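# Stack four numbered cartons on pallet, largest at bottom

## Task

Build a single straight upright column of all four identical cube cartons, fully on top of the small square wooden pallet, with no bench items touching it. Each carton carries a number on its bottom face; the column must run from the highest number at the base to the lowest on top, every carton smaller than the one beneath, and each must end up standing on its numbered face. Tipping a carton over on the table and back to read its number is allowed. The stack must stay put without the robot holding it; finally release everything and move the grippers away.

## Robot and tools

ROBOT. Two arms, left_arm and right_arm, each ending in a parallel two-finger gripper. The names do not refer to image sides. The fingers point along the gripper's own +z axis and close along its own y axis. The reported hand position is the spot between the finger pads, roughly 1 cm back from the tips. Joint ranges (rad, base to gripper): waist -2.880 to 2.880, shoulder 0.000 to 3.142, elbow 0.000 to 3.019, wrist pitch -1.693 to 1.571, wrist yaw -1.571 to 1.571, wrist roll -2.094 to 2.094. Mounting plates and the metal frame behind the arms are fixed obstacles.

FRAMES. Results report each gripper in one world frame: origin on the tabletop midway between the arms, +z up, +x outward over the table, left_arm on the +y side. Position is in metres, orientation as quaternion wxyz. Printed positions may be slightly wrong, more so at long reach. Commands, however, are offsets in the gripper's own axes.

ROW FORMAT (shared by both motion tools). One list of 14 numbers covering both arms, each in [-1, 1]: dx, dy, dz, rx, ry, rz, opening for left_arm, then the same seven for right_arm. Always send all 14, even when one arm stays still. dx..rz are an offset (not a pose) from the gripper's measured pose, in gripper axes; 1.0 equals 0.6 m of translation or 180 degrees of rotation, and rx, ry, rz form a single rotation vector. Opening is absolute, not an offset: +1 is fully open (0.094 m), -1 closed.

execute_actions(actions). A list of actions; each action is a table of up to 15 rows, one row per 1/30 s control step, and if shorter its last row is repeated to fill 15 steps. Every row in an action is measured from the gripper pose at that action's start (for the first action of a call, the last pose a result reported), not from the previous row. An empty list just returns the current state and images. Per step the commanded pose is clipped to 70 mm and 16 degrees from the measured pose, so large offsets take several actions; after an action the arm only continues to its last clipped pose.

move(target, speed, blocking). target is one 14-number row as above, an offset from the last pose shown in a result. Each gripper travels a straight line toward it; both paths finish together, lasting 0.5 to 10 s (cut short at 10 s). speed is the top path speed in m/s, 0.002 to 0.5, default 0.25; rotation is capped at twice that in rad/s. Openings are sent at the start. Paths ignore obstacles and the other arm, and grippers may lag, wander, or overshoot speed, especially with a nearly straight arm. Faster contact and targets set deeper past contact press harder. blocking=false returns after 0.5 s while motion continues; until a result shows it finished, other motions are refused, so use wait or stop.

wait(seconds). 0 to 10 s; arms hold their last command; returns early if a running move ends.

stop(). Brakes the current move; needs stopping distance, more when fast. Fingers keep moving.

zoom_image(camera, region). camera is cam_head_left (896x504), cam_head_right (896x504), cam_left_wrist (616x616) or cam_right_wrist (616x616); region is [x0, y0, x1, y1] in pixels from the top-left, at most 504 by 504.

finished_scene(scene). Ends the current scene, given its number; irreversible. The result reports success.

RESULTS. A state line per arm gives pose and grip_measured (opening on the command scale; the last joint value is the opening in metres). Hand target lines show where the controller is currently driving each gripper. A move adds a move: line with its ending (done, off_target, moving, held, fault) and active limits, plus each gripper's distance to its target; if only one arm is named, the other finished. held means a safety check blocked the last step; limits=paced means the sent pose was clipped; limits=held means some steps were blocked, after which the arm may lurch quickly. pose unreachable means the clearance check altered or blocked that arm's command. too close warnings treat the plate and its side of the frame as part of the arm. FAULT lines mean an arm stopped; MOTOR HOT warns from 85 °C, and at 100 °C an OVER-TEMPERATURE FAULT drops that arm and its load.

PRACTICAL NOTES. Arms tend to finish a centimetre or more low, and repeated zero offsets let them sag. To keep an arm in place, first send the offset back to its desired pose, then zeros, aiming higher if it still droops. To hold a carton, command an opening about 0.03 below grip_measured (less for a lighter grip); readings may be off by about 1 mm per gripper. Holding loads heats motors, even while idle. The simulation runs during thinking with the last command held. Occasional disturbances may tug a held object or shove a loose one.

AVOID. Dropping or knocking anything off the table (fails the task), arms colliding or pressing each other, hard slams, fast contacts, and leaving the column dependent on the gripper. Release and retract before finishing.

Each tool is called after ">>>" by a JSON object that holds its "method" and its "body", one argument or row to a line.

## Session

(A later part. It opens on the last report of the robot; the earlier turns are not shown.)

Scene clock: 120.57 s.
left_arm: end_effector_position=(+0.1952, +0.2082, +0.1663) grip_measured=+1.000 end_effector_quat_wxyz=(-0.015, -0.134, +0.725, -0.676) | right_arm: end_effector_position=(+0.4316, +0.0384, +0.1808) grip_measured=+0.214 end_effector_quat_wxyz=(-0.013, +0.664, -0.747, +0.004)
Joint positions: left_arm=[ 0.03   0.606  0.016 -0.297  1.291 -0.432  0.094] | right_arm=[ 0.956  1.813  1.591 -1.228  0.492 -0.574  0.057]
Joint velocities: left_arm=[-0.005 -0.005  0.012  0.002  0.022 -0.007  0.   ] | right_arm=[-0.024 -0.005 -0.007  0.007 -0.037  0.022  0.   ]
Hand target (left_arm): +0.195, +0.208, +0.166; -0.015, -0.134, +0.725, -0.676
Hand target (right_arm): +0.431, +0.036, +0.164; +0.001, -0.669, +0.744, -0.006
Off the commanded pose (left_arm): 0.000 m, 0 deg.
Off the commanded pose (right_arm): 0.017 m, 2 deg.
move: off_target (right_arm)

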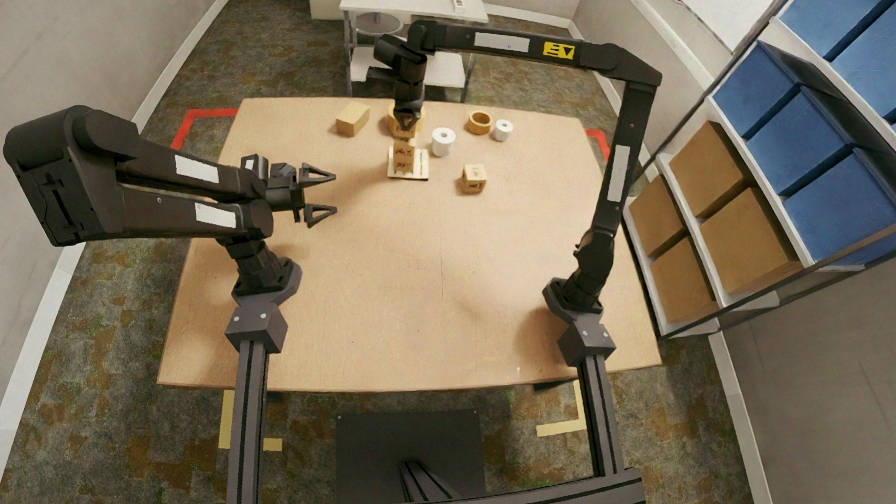

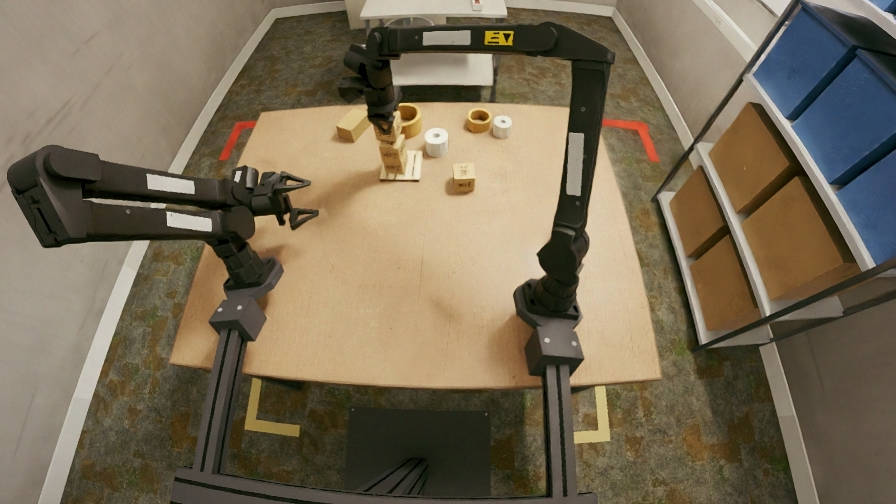

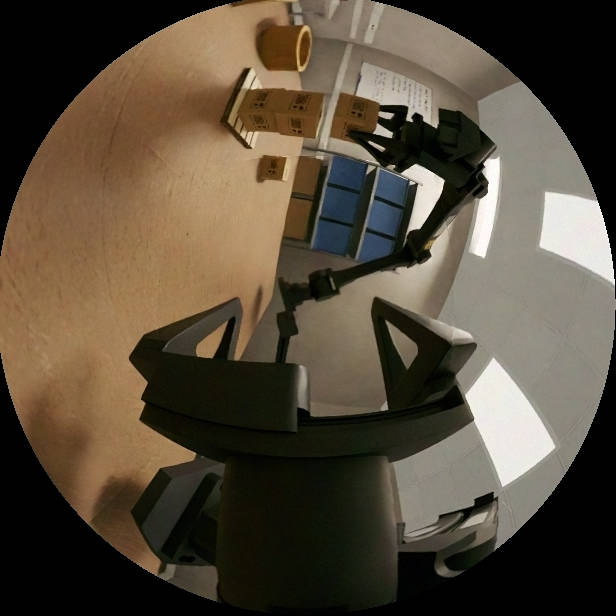

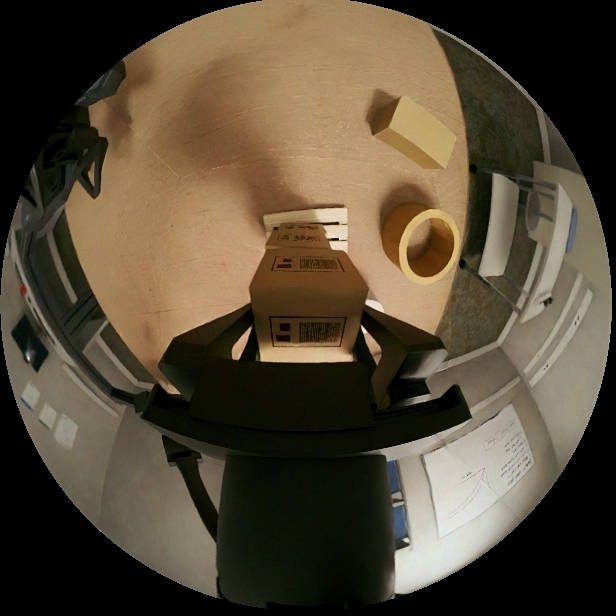

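>>> {"method": "move", "body": {
  "target": [0,0,0,0,0,0,1,0.008,0,0.055,0,0,0,0.17],
  "speed": 0.05
}}

>>> {"method": "execute_actions", "body": {
  "actions": [
    [[0,0,0,0,0,0,1,0,0,0,0,0,0,1]],
    [[0,0,0,0,0,0,1,-0.015,-0.02,-0.15,0,0,0,1]],
    [[0,0,0,0,0,0,1,-0.01,-0.01,-0.05,0,0,-0.05,1]]
  ]
}}

>>> {"method": "zoom_image", "body": {
  "camera": "cam_left_wrist",
  "region": [200,50,400,200]
}}

>>> {"method": "move", "body": {
  "target": [0,0,0,0,0,0,1,0.32,0.07,0,0.01,-0.015,0,1]
}}

Scene clock: 121.87 s.
left_arm: end_effector_position=(+0.1952, +0.2082, +0.1663) grip_measured=+1.000 end_effector_quat_wxyz=(-0.015, -0.134, +0.725, -0.676) | right_arm: end_effector_position=(+0.4321, +0.0367, +0.1610) grip_measured=+0.214 end_effector_quat_wxyz=(-0.021, +0.661, -0.751, +0.002)
Joint positions: left_arm=[ 0.03   0.606  0.016 -0.297  1.291 -0.432  0.094] | right_arm=[ 0.937  1.813  1.543 -1.151  0.488 -0.594  0.057]
Joint velocities: left_arm=[-0.005 -0.005 -0.002 -0.012 -0.007  0.022  0.   ] | right_arm=[-0.034  0.005  0.002 -0.007  0.037 -0.022 -0.001]
Hand target (left_arm): +0.195, +0.208, +0.166; -0.015, -0.134, +0.725, -0.676
Hand target (right_arm): +0.432, +0.034, +0.148; +0.013, -0.664, +0.747, -0.004
Off the commanded pose (left_arm): 0.000 m, 0 deg.
Off the commanded pose (right_arm): 0.013 m, 1 deg.
move: off_target (right_arm)

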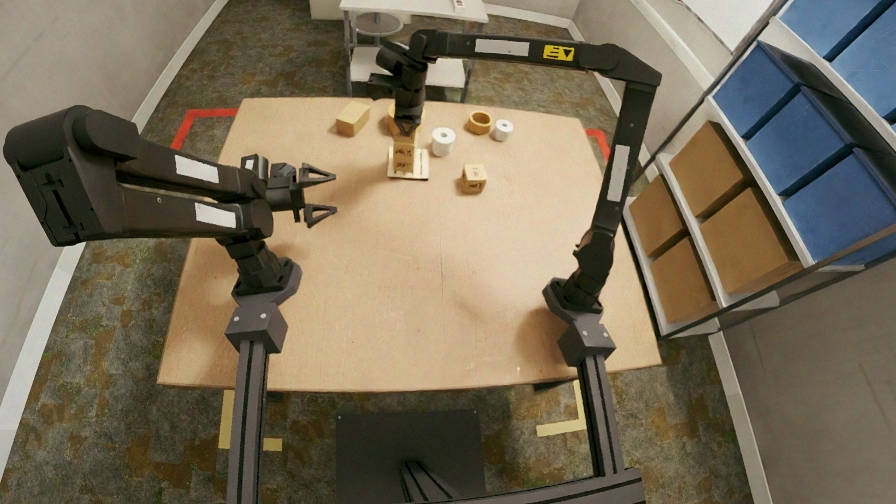

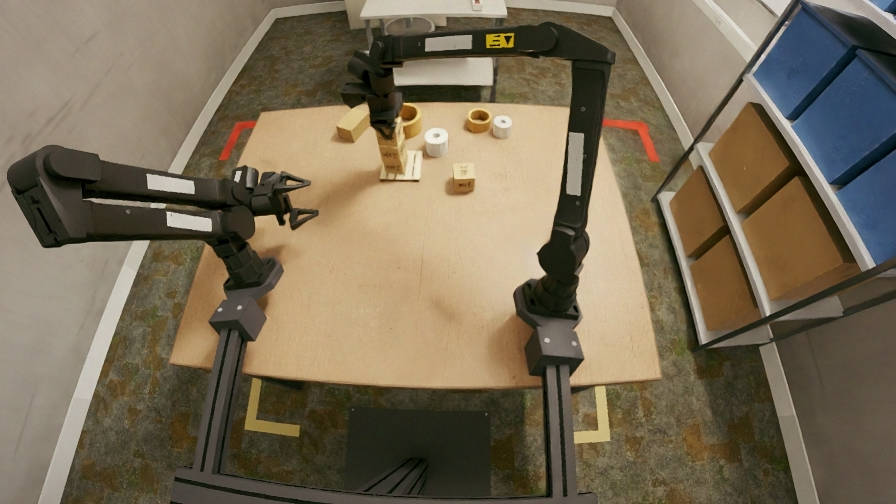

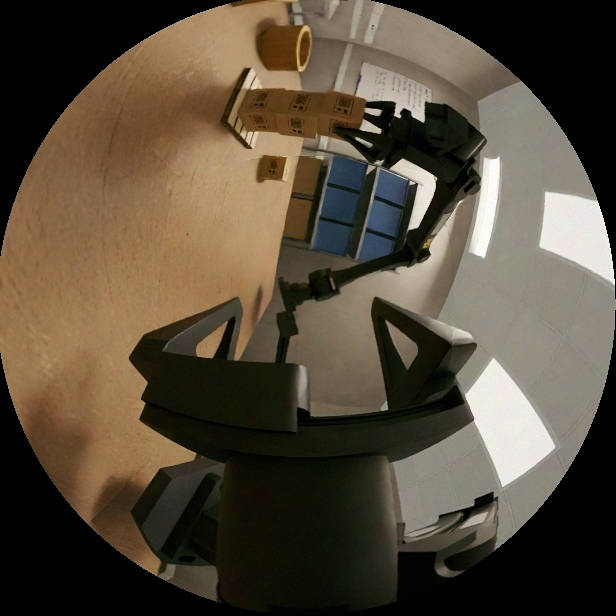

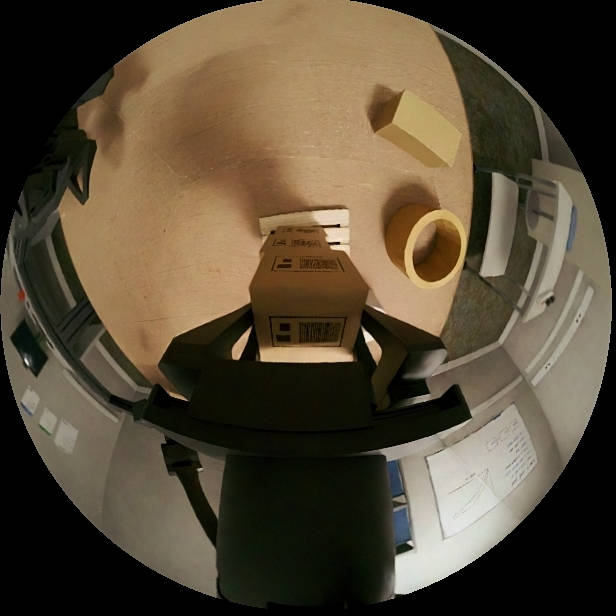

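Scene clock: 123.37 s.
left_arm: end_effector_position=(+0.1952, +0.2082, +0.1663) grip_measured=+1.000 end_effector_quat_wxyz=(-0.015, -0.134, +0.725, -0.676) | right_arm: end_effector_position=(+0.4262, +0.0338, +0.2513) grip_measured=+1.000 end_effector_quat_wxyz=(+0.011, +0.724, -0.689, +0.009)
Joint positions: left_arm=[ 0.03   0.606  0.016 -0.297  1.291 -0.432  0.094] | right_arm=[ 1.017  1.797  1.731 -1.471  0.498 -0.646  0.094]
Joint velocities: left_arm=[-0.005 -0.005 -0.002 -0.007  0.022 -0.051  0.   ] | right_arm=[-0.005 -0.005  0.002  0.002 -0.022 -0.022  0.   ]
Hand target (left_arm): +0.195, +0.208, +0.166; -0.015, -0.134, +0.725, -0.676
Hand target (right_arm): +0.433, +0.045, +0.265; -0.005, +0.730, -0.683, +0.006
Off the commanded pose (left_arm): 0.000 m, 0 deg.
Off the commanded pose (right_arm): 0.020 m, 2 deg.

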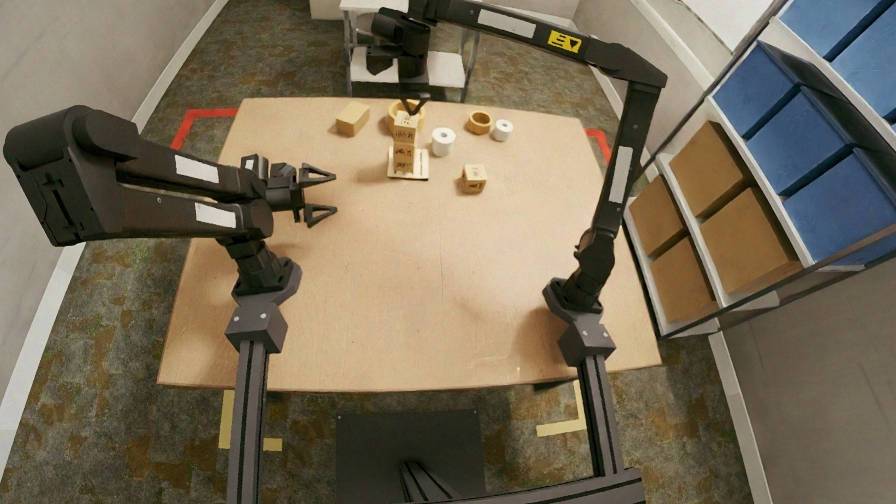

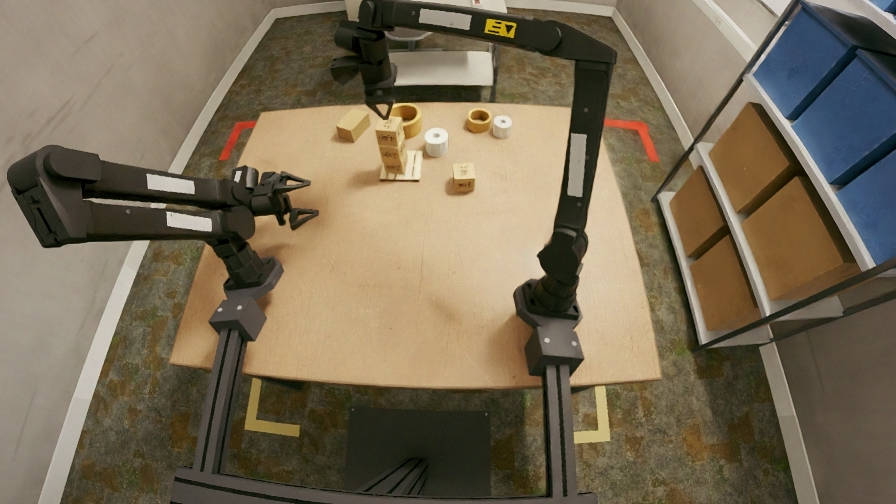

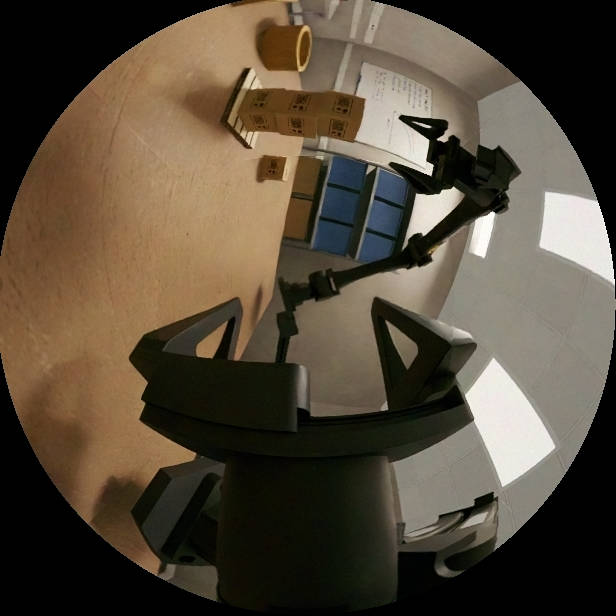

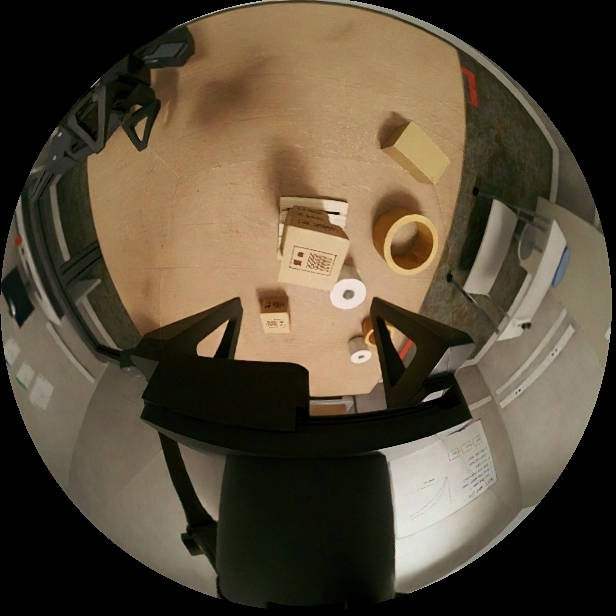

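Region (200, 50, 400, 200) of cam_left_wrist's 616x616 image, scaled by 2.520, with more detail than that image has; it fills the top 378 rows of this view, and the rest is white.

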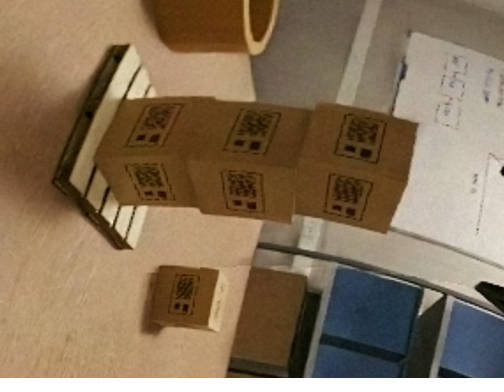

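Scene clock: 124.70 s.
left_arm: end_effector_position=(+0.1952, +0.2082, +0.1663) grip_measured=+1.000 end_effector_quat_wxyz=(-0.015, -0.134, +0.725, -0.676) | right_arm: end_effector_position=(+0.3917, -0.1562, +0.2588) grip_measured=+1.000 end_effector_quat_wxyz=(-0.019, +0.721, -0.693, +0.002)
Joint positions: left_arm=[ 0.03   0.606  0.016 -0.297  1.291 -0.432  0.094] | right_arm=[ 0.833  1.28   1.223 -1.315  0.465 -0.875  0.094]
Joint velocities: left_arm=[ 0.015 -0.005 -0.007  0.002  0.081 -0.022  0.   ] | right_arm=[-0.024  0.005  0.002  0.002 -0.007 -0.007  0.   ]
Hand target (left_arm): +0.195, +0.208, +0.166; -0.015, -0.134, +0.725, -0.676
Hand target (right_arm): +0.391, -0.158, +0.255; -0.019, +0.725, -0.689, +0.001
Off the commanded pose (left_arm): 0.000 m, 0 deg.
Off the commanded pose (right_arm): 0.005 m, 1 deg.
move: done

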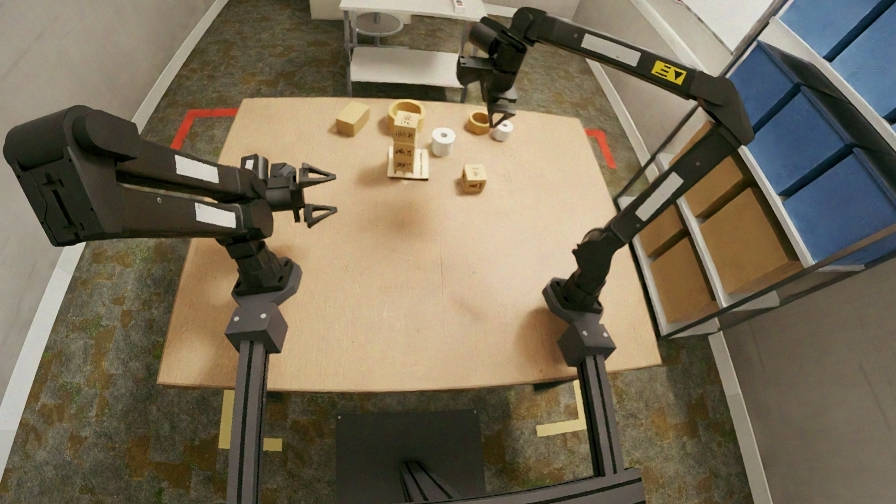

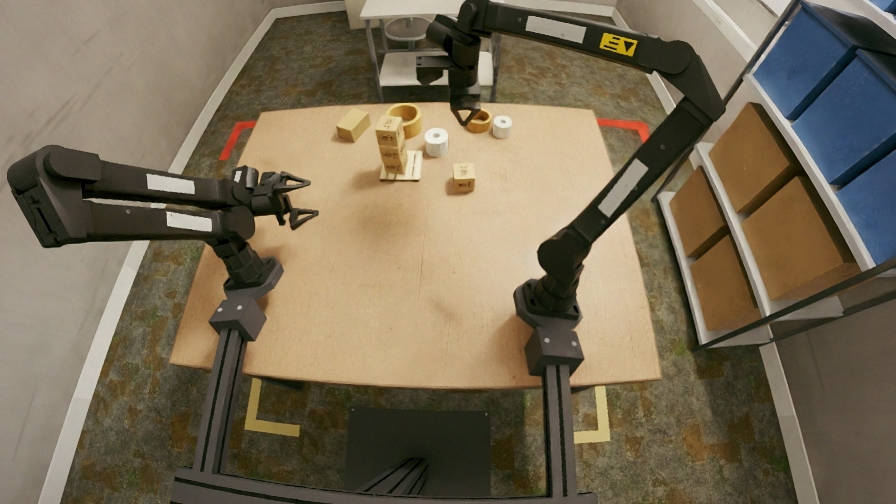

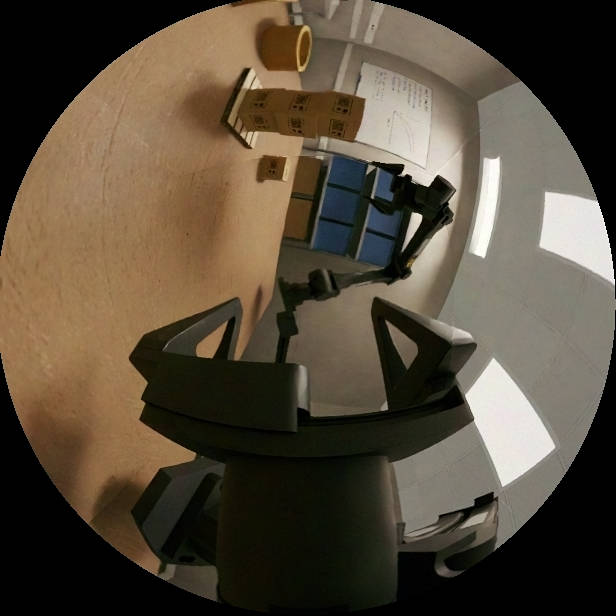

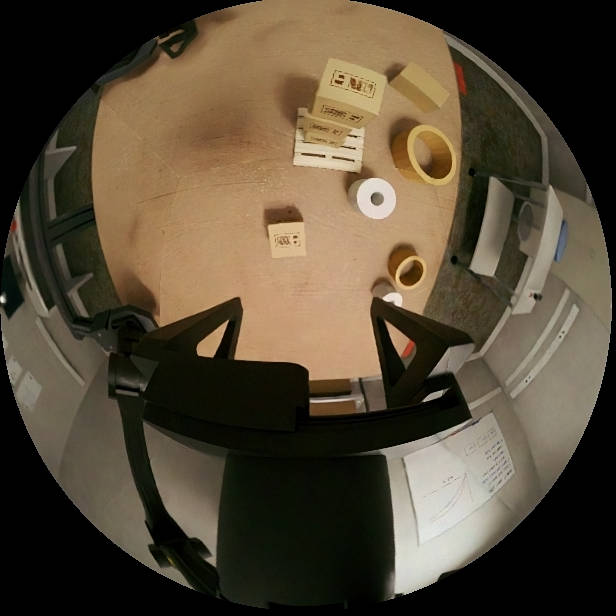

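>>> {"method": "move", "body": {
  "target": [0,0,0,0,0,0,1,0.035,0.055,0.31,-0.015,0.013,-0.015,1]
}}

Scene clock: 126.10 s.
left_arm: end_effector_position=(+0.1952, +0.2082, +0.1663) grip_measured=+1.000 end_effector_quat_wxyz=(-0.015, -0.134, +0.725, -0.676) | right_arm: end_effector_position=(+0.3681, -0.1726, +0.0782) grip_measured=+1.000 end_effector_quat_wxyz=(+0.006, +0.732, -0.681, -0.000)
Joint positions: left_arm=[ 0.03   0.606  0.016 -0.297  1.291 -0.432  0.094] | right_arm=[ 0.633  1.437  0.92  -0.818  0.427 -1.099  0.094]
Joint velocities: left_arm=[ 0.005 -0.005  0.007  0.017  0.022 -0.037  0.   ] | right_arm=[ 0.005 -0.015 -0.022  0.012  0.007 -0.051  0.   ]
Hand target (left_arm): +0.195, +0.208, +0.166; -0.015, -0.134, +0.725, -0.676
Hand target (right_arm): +0.367, -0.174, +0.072; +0.010, +0.736, -0.676, -0.001
Off the commanded pose (left_arm): 0.000 m, 0 deg.
Off the commanded pose (right_arm): 0.008 m, 1 deg.
move: done

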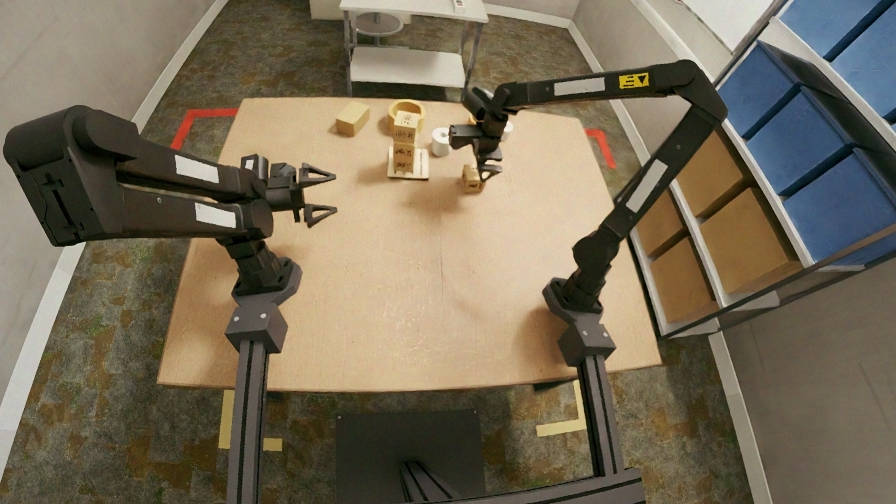

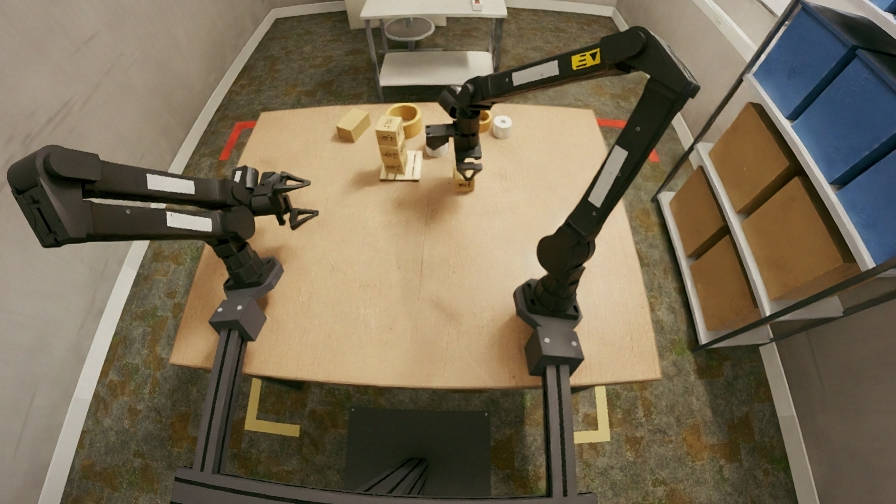

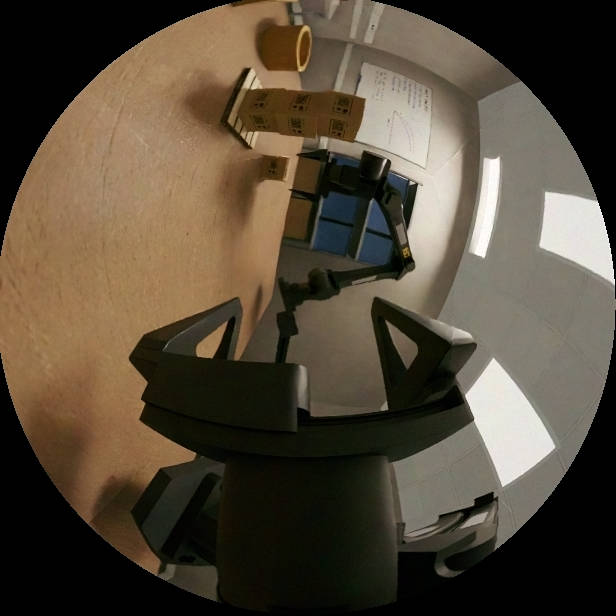

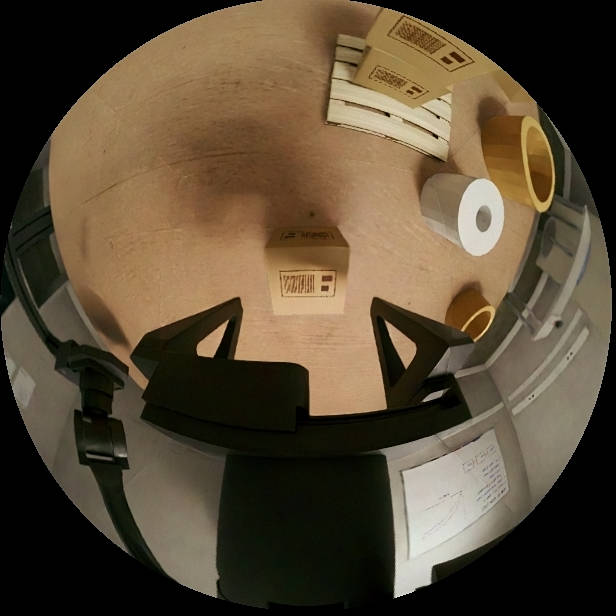

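>>> {"method": "execute_actions", "body": {
  "actions": [
    [[0,0,0,0,0,0,1,-0.008,0,0.095,0.008,-0.008,0,1]],
    [[0,0,0,0,0,0,1,0,0,0,0,0,0,0.17]],
    [[0,0,0,0,0,0,1,0,0,0,0,0,0,0.17]]
  ]
}}

>>> {"method": "move", "body": {
  "target": [0,0,0,0,0,0,1,-0.02,-0.02,-0.42,0,0,0,0.17]
}}

>>> {"method": "move", "body": {
  "target": [0,0,0,0,0,0,1,-0.35,-0.1,0,0.01,-0.01,0.07,0.17]
}}

Scene clock: 127.87 s.
left_arm: end_effector_position=(+0.1952, +0.2082, +0.1663) grip_measured=+1.000 end_effector_quat_wxyz=(-0.015, -0.134, +0.725, -0.676) | right_arm: end_effector_position=(+0.3690, -0.1671, +0.0270) grip_measured=+0.217 end_effector_quat_wxyz=(-0.015, +0.728, -0.686, -0.000)
Joint positions: left_arm=[ 0.03   0.606  0.016 -0.297  1.291 -0.432  0.094] | right_arm=[ 0.585  1.527  0.868 -0.612  0.401 -1.155  0.057]
Joint velocities: left_arm=[-0.005  0.015 -0.002 -0.017  0.037  0.007  0.   ] | right_arm=[ 0.015  0.005  0.012 -0.002 -0.007 -0.022  0.   ]
Hand target (left_arm): +0.195, +0.208, +0.166; -0.015, -0.134, +0.725, -0.676
Hand target (right_arm): +0.369, -0.167, +0.027; -0.015, +0.728, -0.686, -0.000
Off the commanded pose (left_arm): 0.000 m, 0 deg.
Off the commanded pose (right_arm): 0.000 m, 0 deg.

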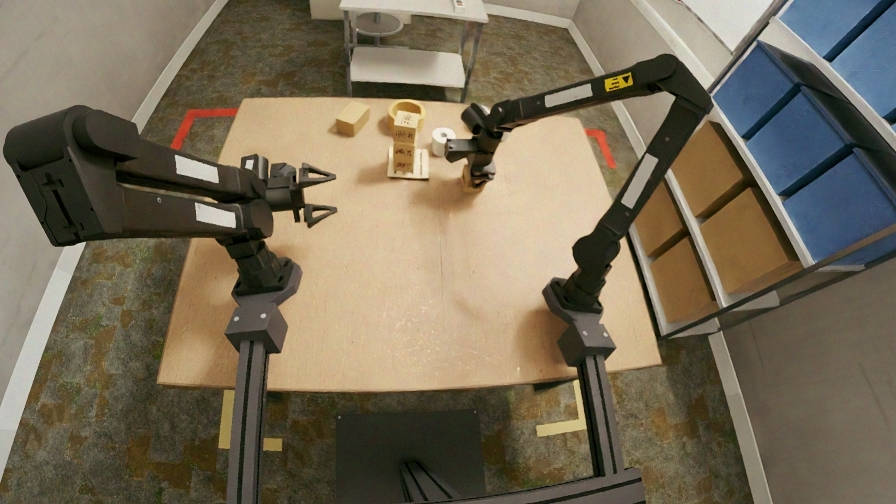

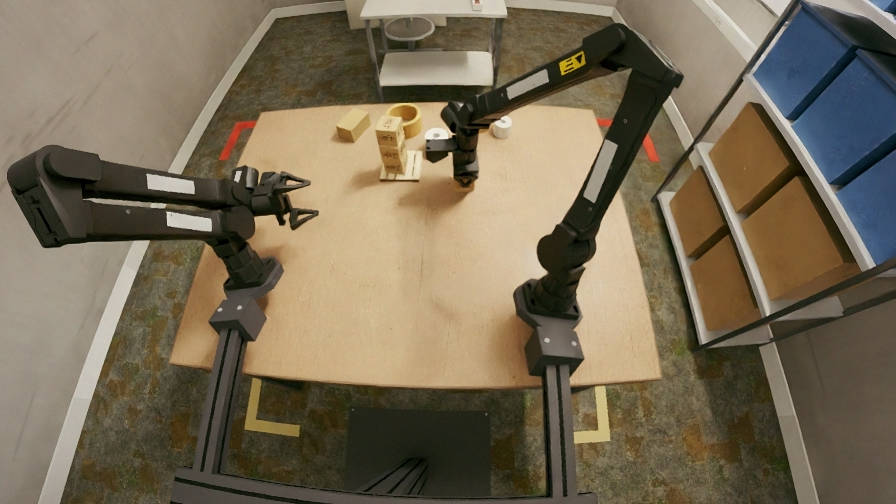

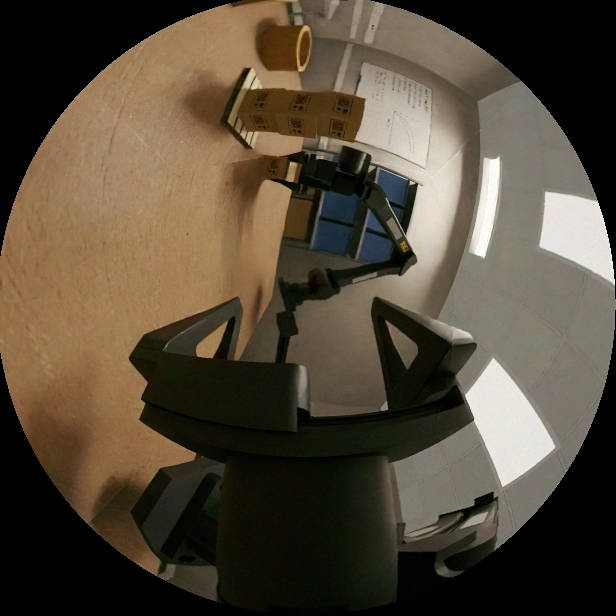

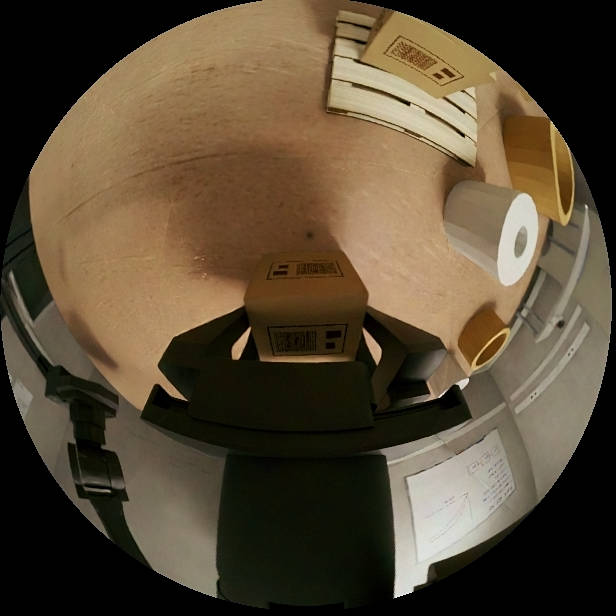

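Scene clock: 129.40 s.
left_arm: end_effector_position=(+0.1952, +0.2082, +0.1663) grip_measured=+1.000 end_effector_quat_wxyz=(-0.015, -0.134, +0.725, -0.676) | right_arm: end_effector_position=(+0.3592, -0.1616, +0.2588) grip_measured=+0.217 end_effector_quat_wxyz=(+0.009, +0.739, -0.674, +0.001)
Joint positions: left_arm=[ 0.03   0.606  0.016 -0.297  1.291 -0.432  0.094] | right_arm=[ 0.88   1.258  1.178 -1.379  0.472 -0.846  0.057]
Joint velocities: left_arm=[ 0.005  0.015  0.002 -0.007  0.007  0.007  0.   ] | right_arm=[-0.015  0.005 -0.002  0.007  0.037 -0.007 -0.   ]
Hand target (left_arm): +0.195, +0.208, +0.166; -0.015, -0.134, +0.725, -0.676
Hand target (right_arm): +0.371, -0.158, +0.278; -0.013, +0.728, -0.685, +0.001
Off the commanded pose (left_arm): 0.000 m, 0 deg.
Off the commanded pose (right_arm): 0.026 m, 3 deg.
move: off_target (right_arm)

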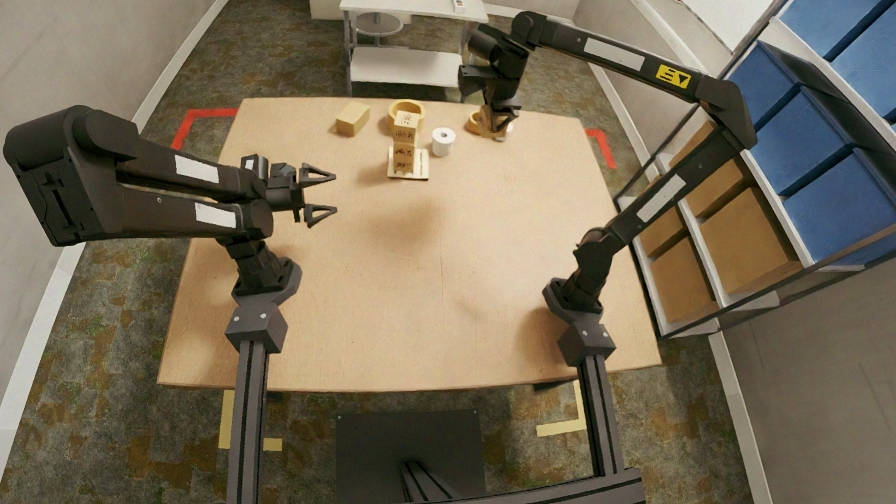

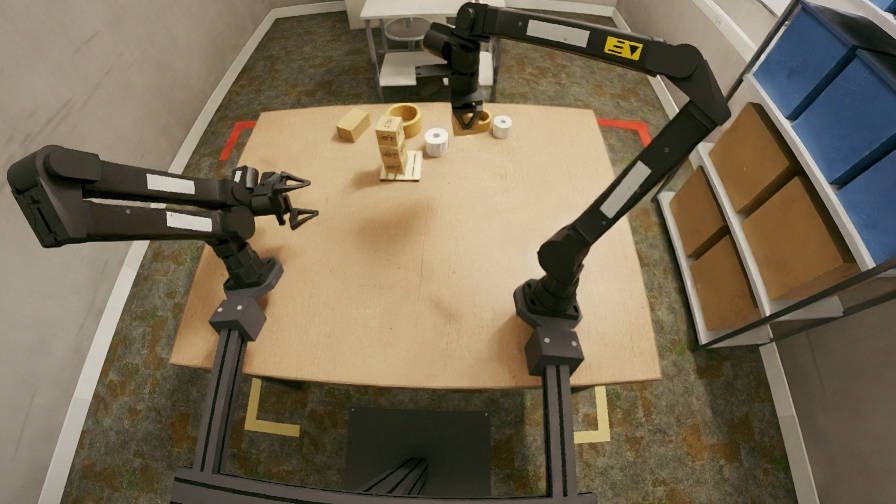

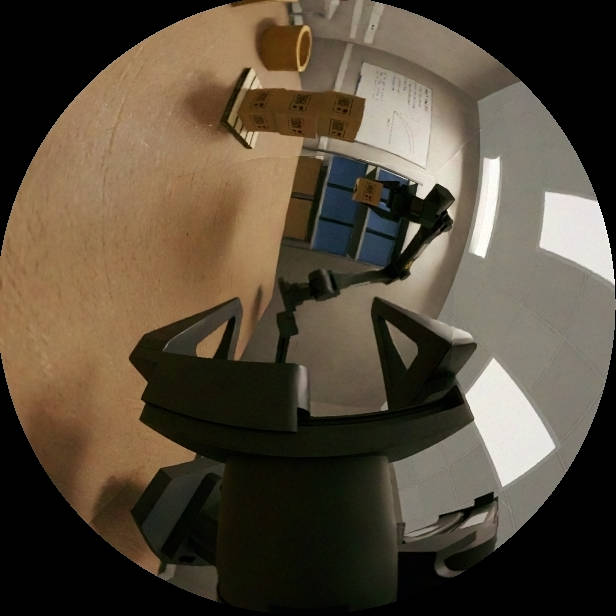

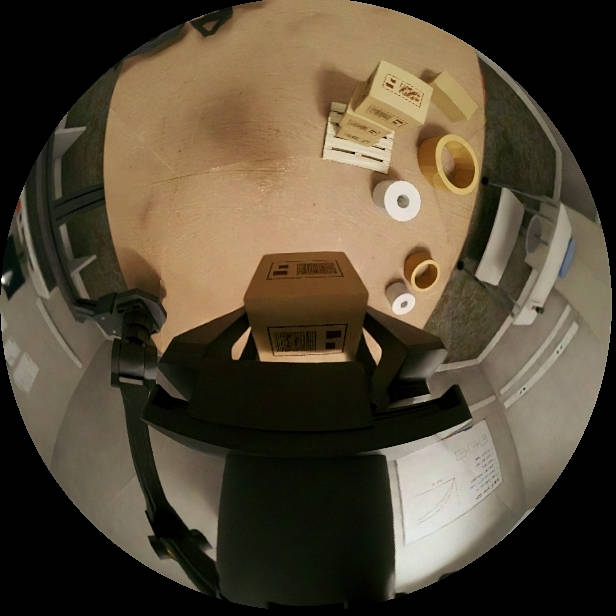

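Scene clock: 130.83 s.
left_arm: end_effector_position=(+0.1952, +0.2082, +0.1663) grip_measured=+1.000 end_effector_quat_wxyz=(-0.015, -0.134, +0.725, -0.676) | right_arm: end_effector_position=(+0.3914, +0.0389, +0.2408) grip_measured=+0.217 end_effector_quat_wxyz=(+0.005, +0.671, -0.742, +0.006)
Joint positions: left_arm=[ 0.03   0.606  0.016 -0.297  1.291 -0.432  0.094] | right_arm=[ 1.058  1.763  1.62  -1.403  0.496 -0.455  0.057]
Joint velocities: left_arm=[-0.005 -0.015 -0.002 -0.002  0.007  0.007  0.   ] | right_arm=[-0.005 -0.005  0.017  0.007  0.022  0.007  0.   ]
Hand target (left_arm): +0.195, +0.208, +0.166; -0.015, -0.134, +0.725, -0.676
Hand target (right_arm): +0.401, +0.051, +0.256; +0.012, -0.661, +0.750, -0.002
Off the commanded pose (left_arm): 0.000 m, 0 deg.
Off the commanded pose (right_arm): 0.022 m, 3 deg.
move: off_target (right_arm)

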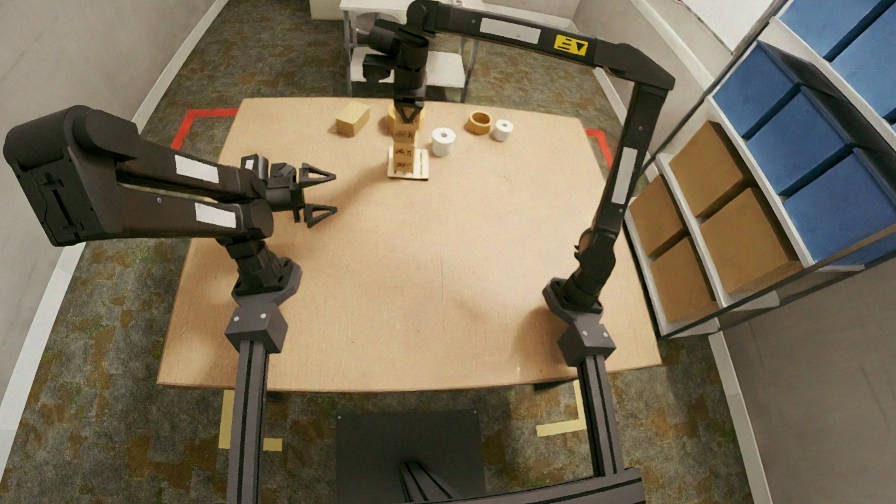

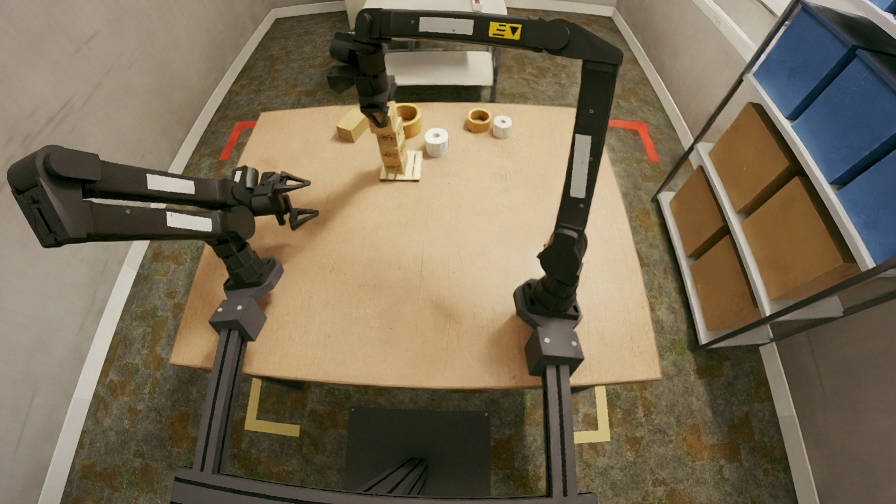

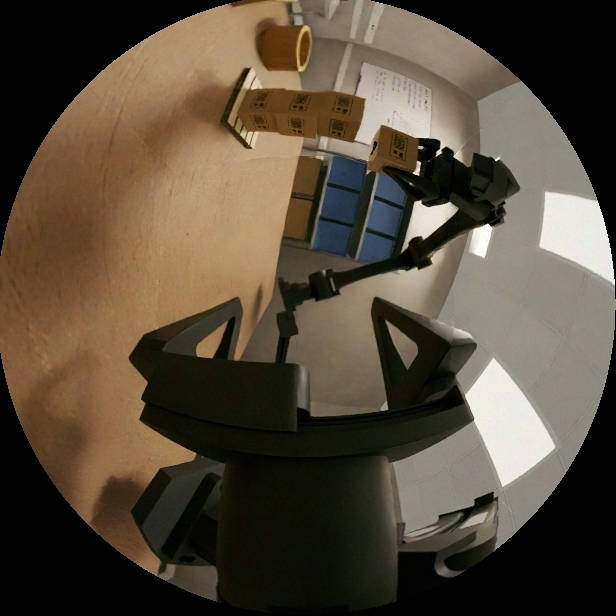

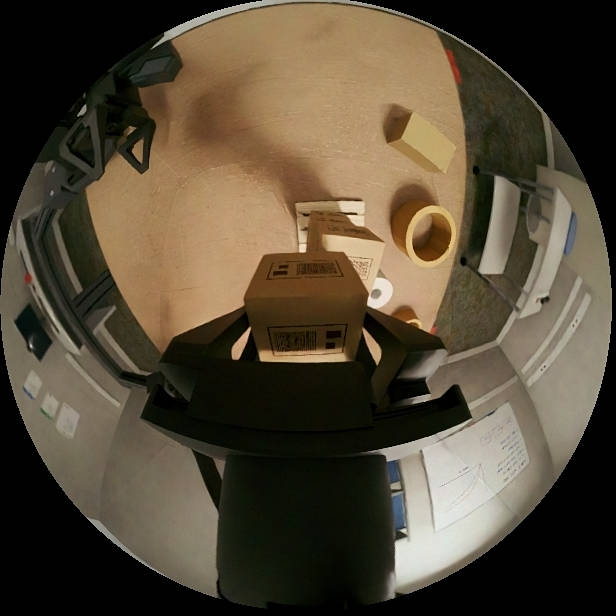

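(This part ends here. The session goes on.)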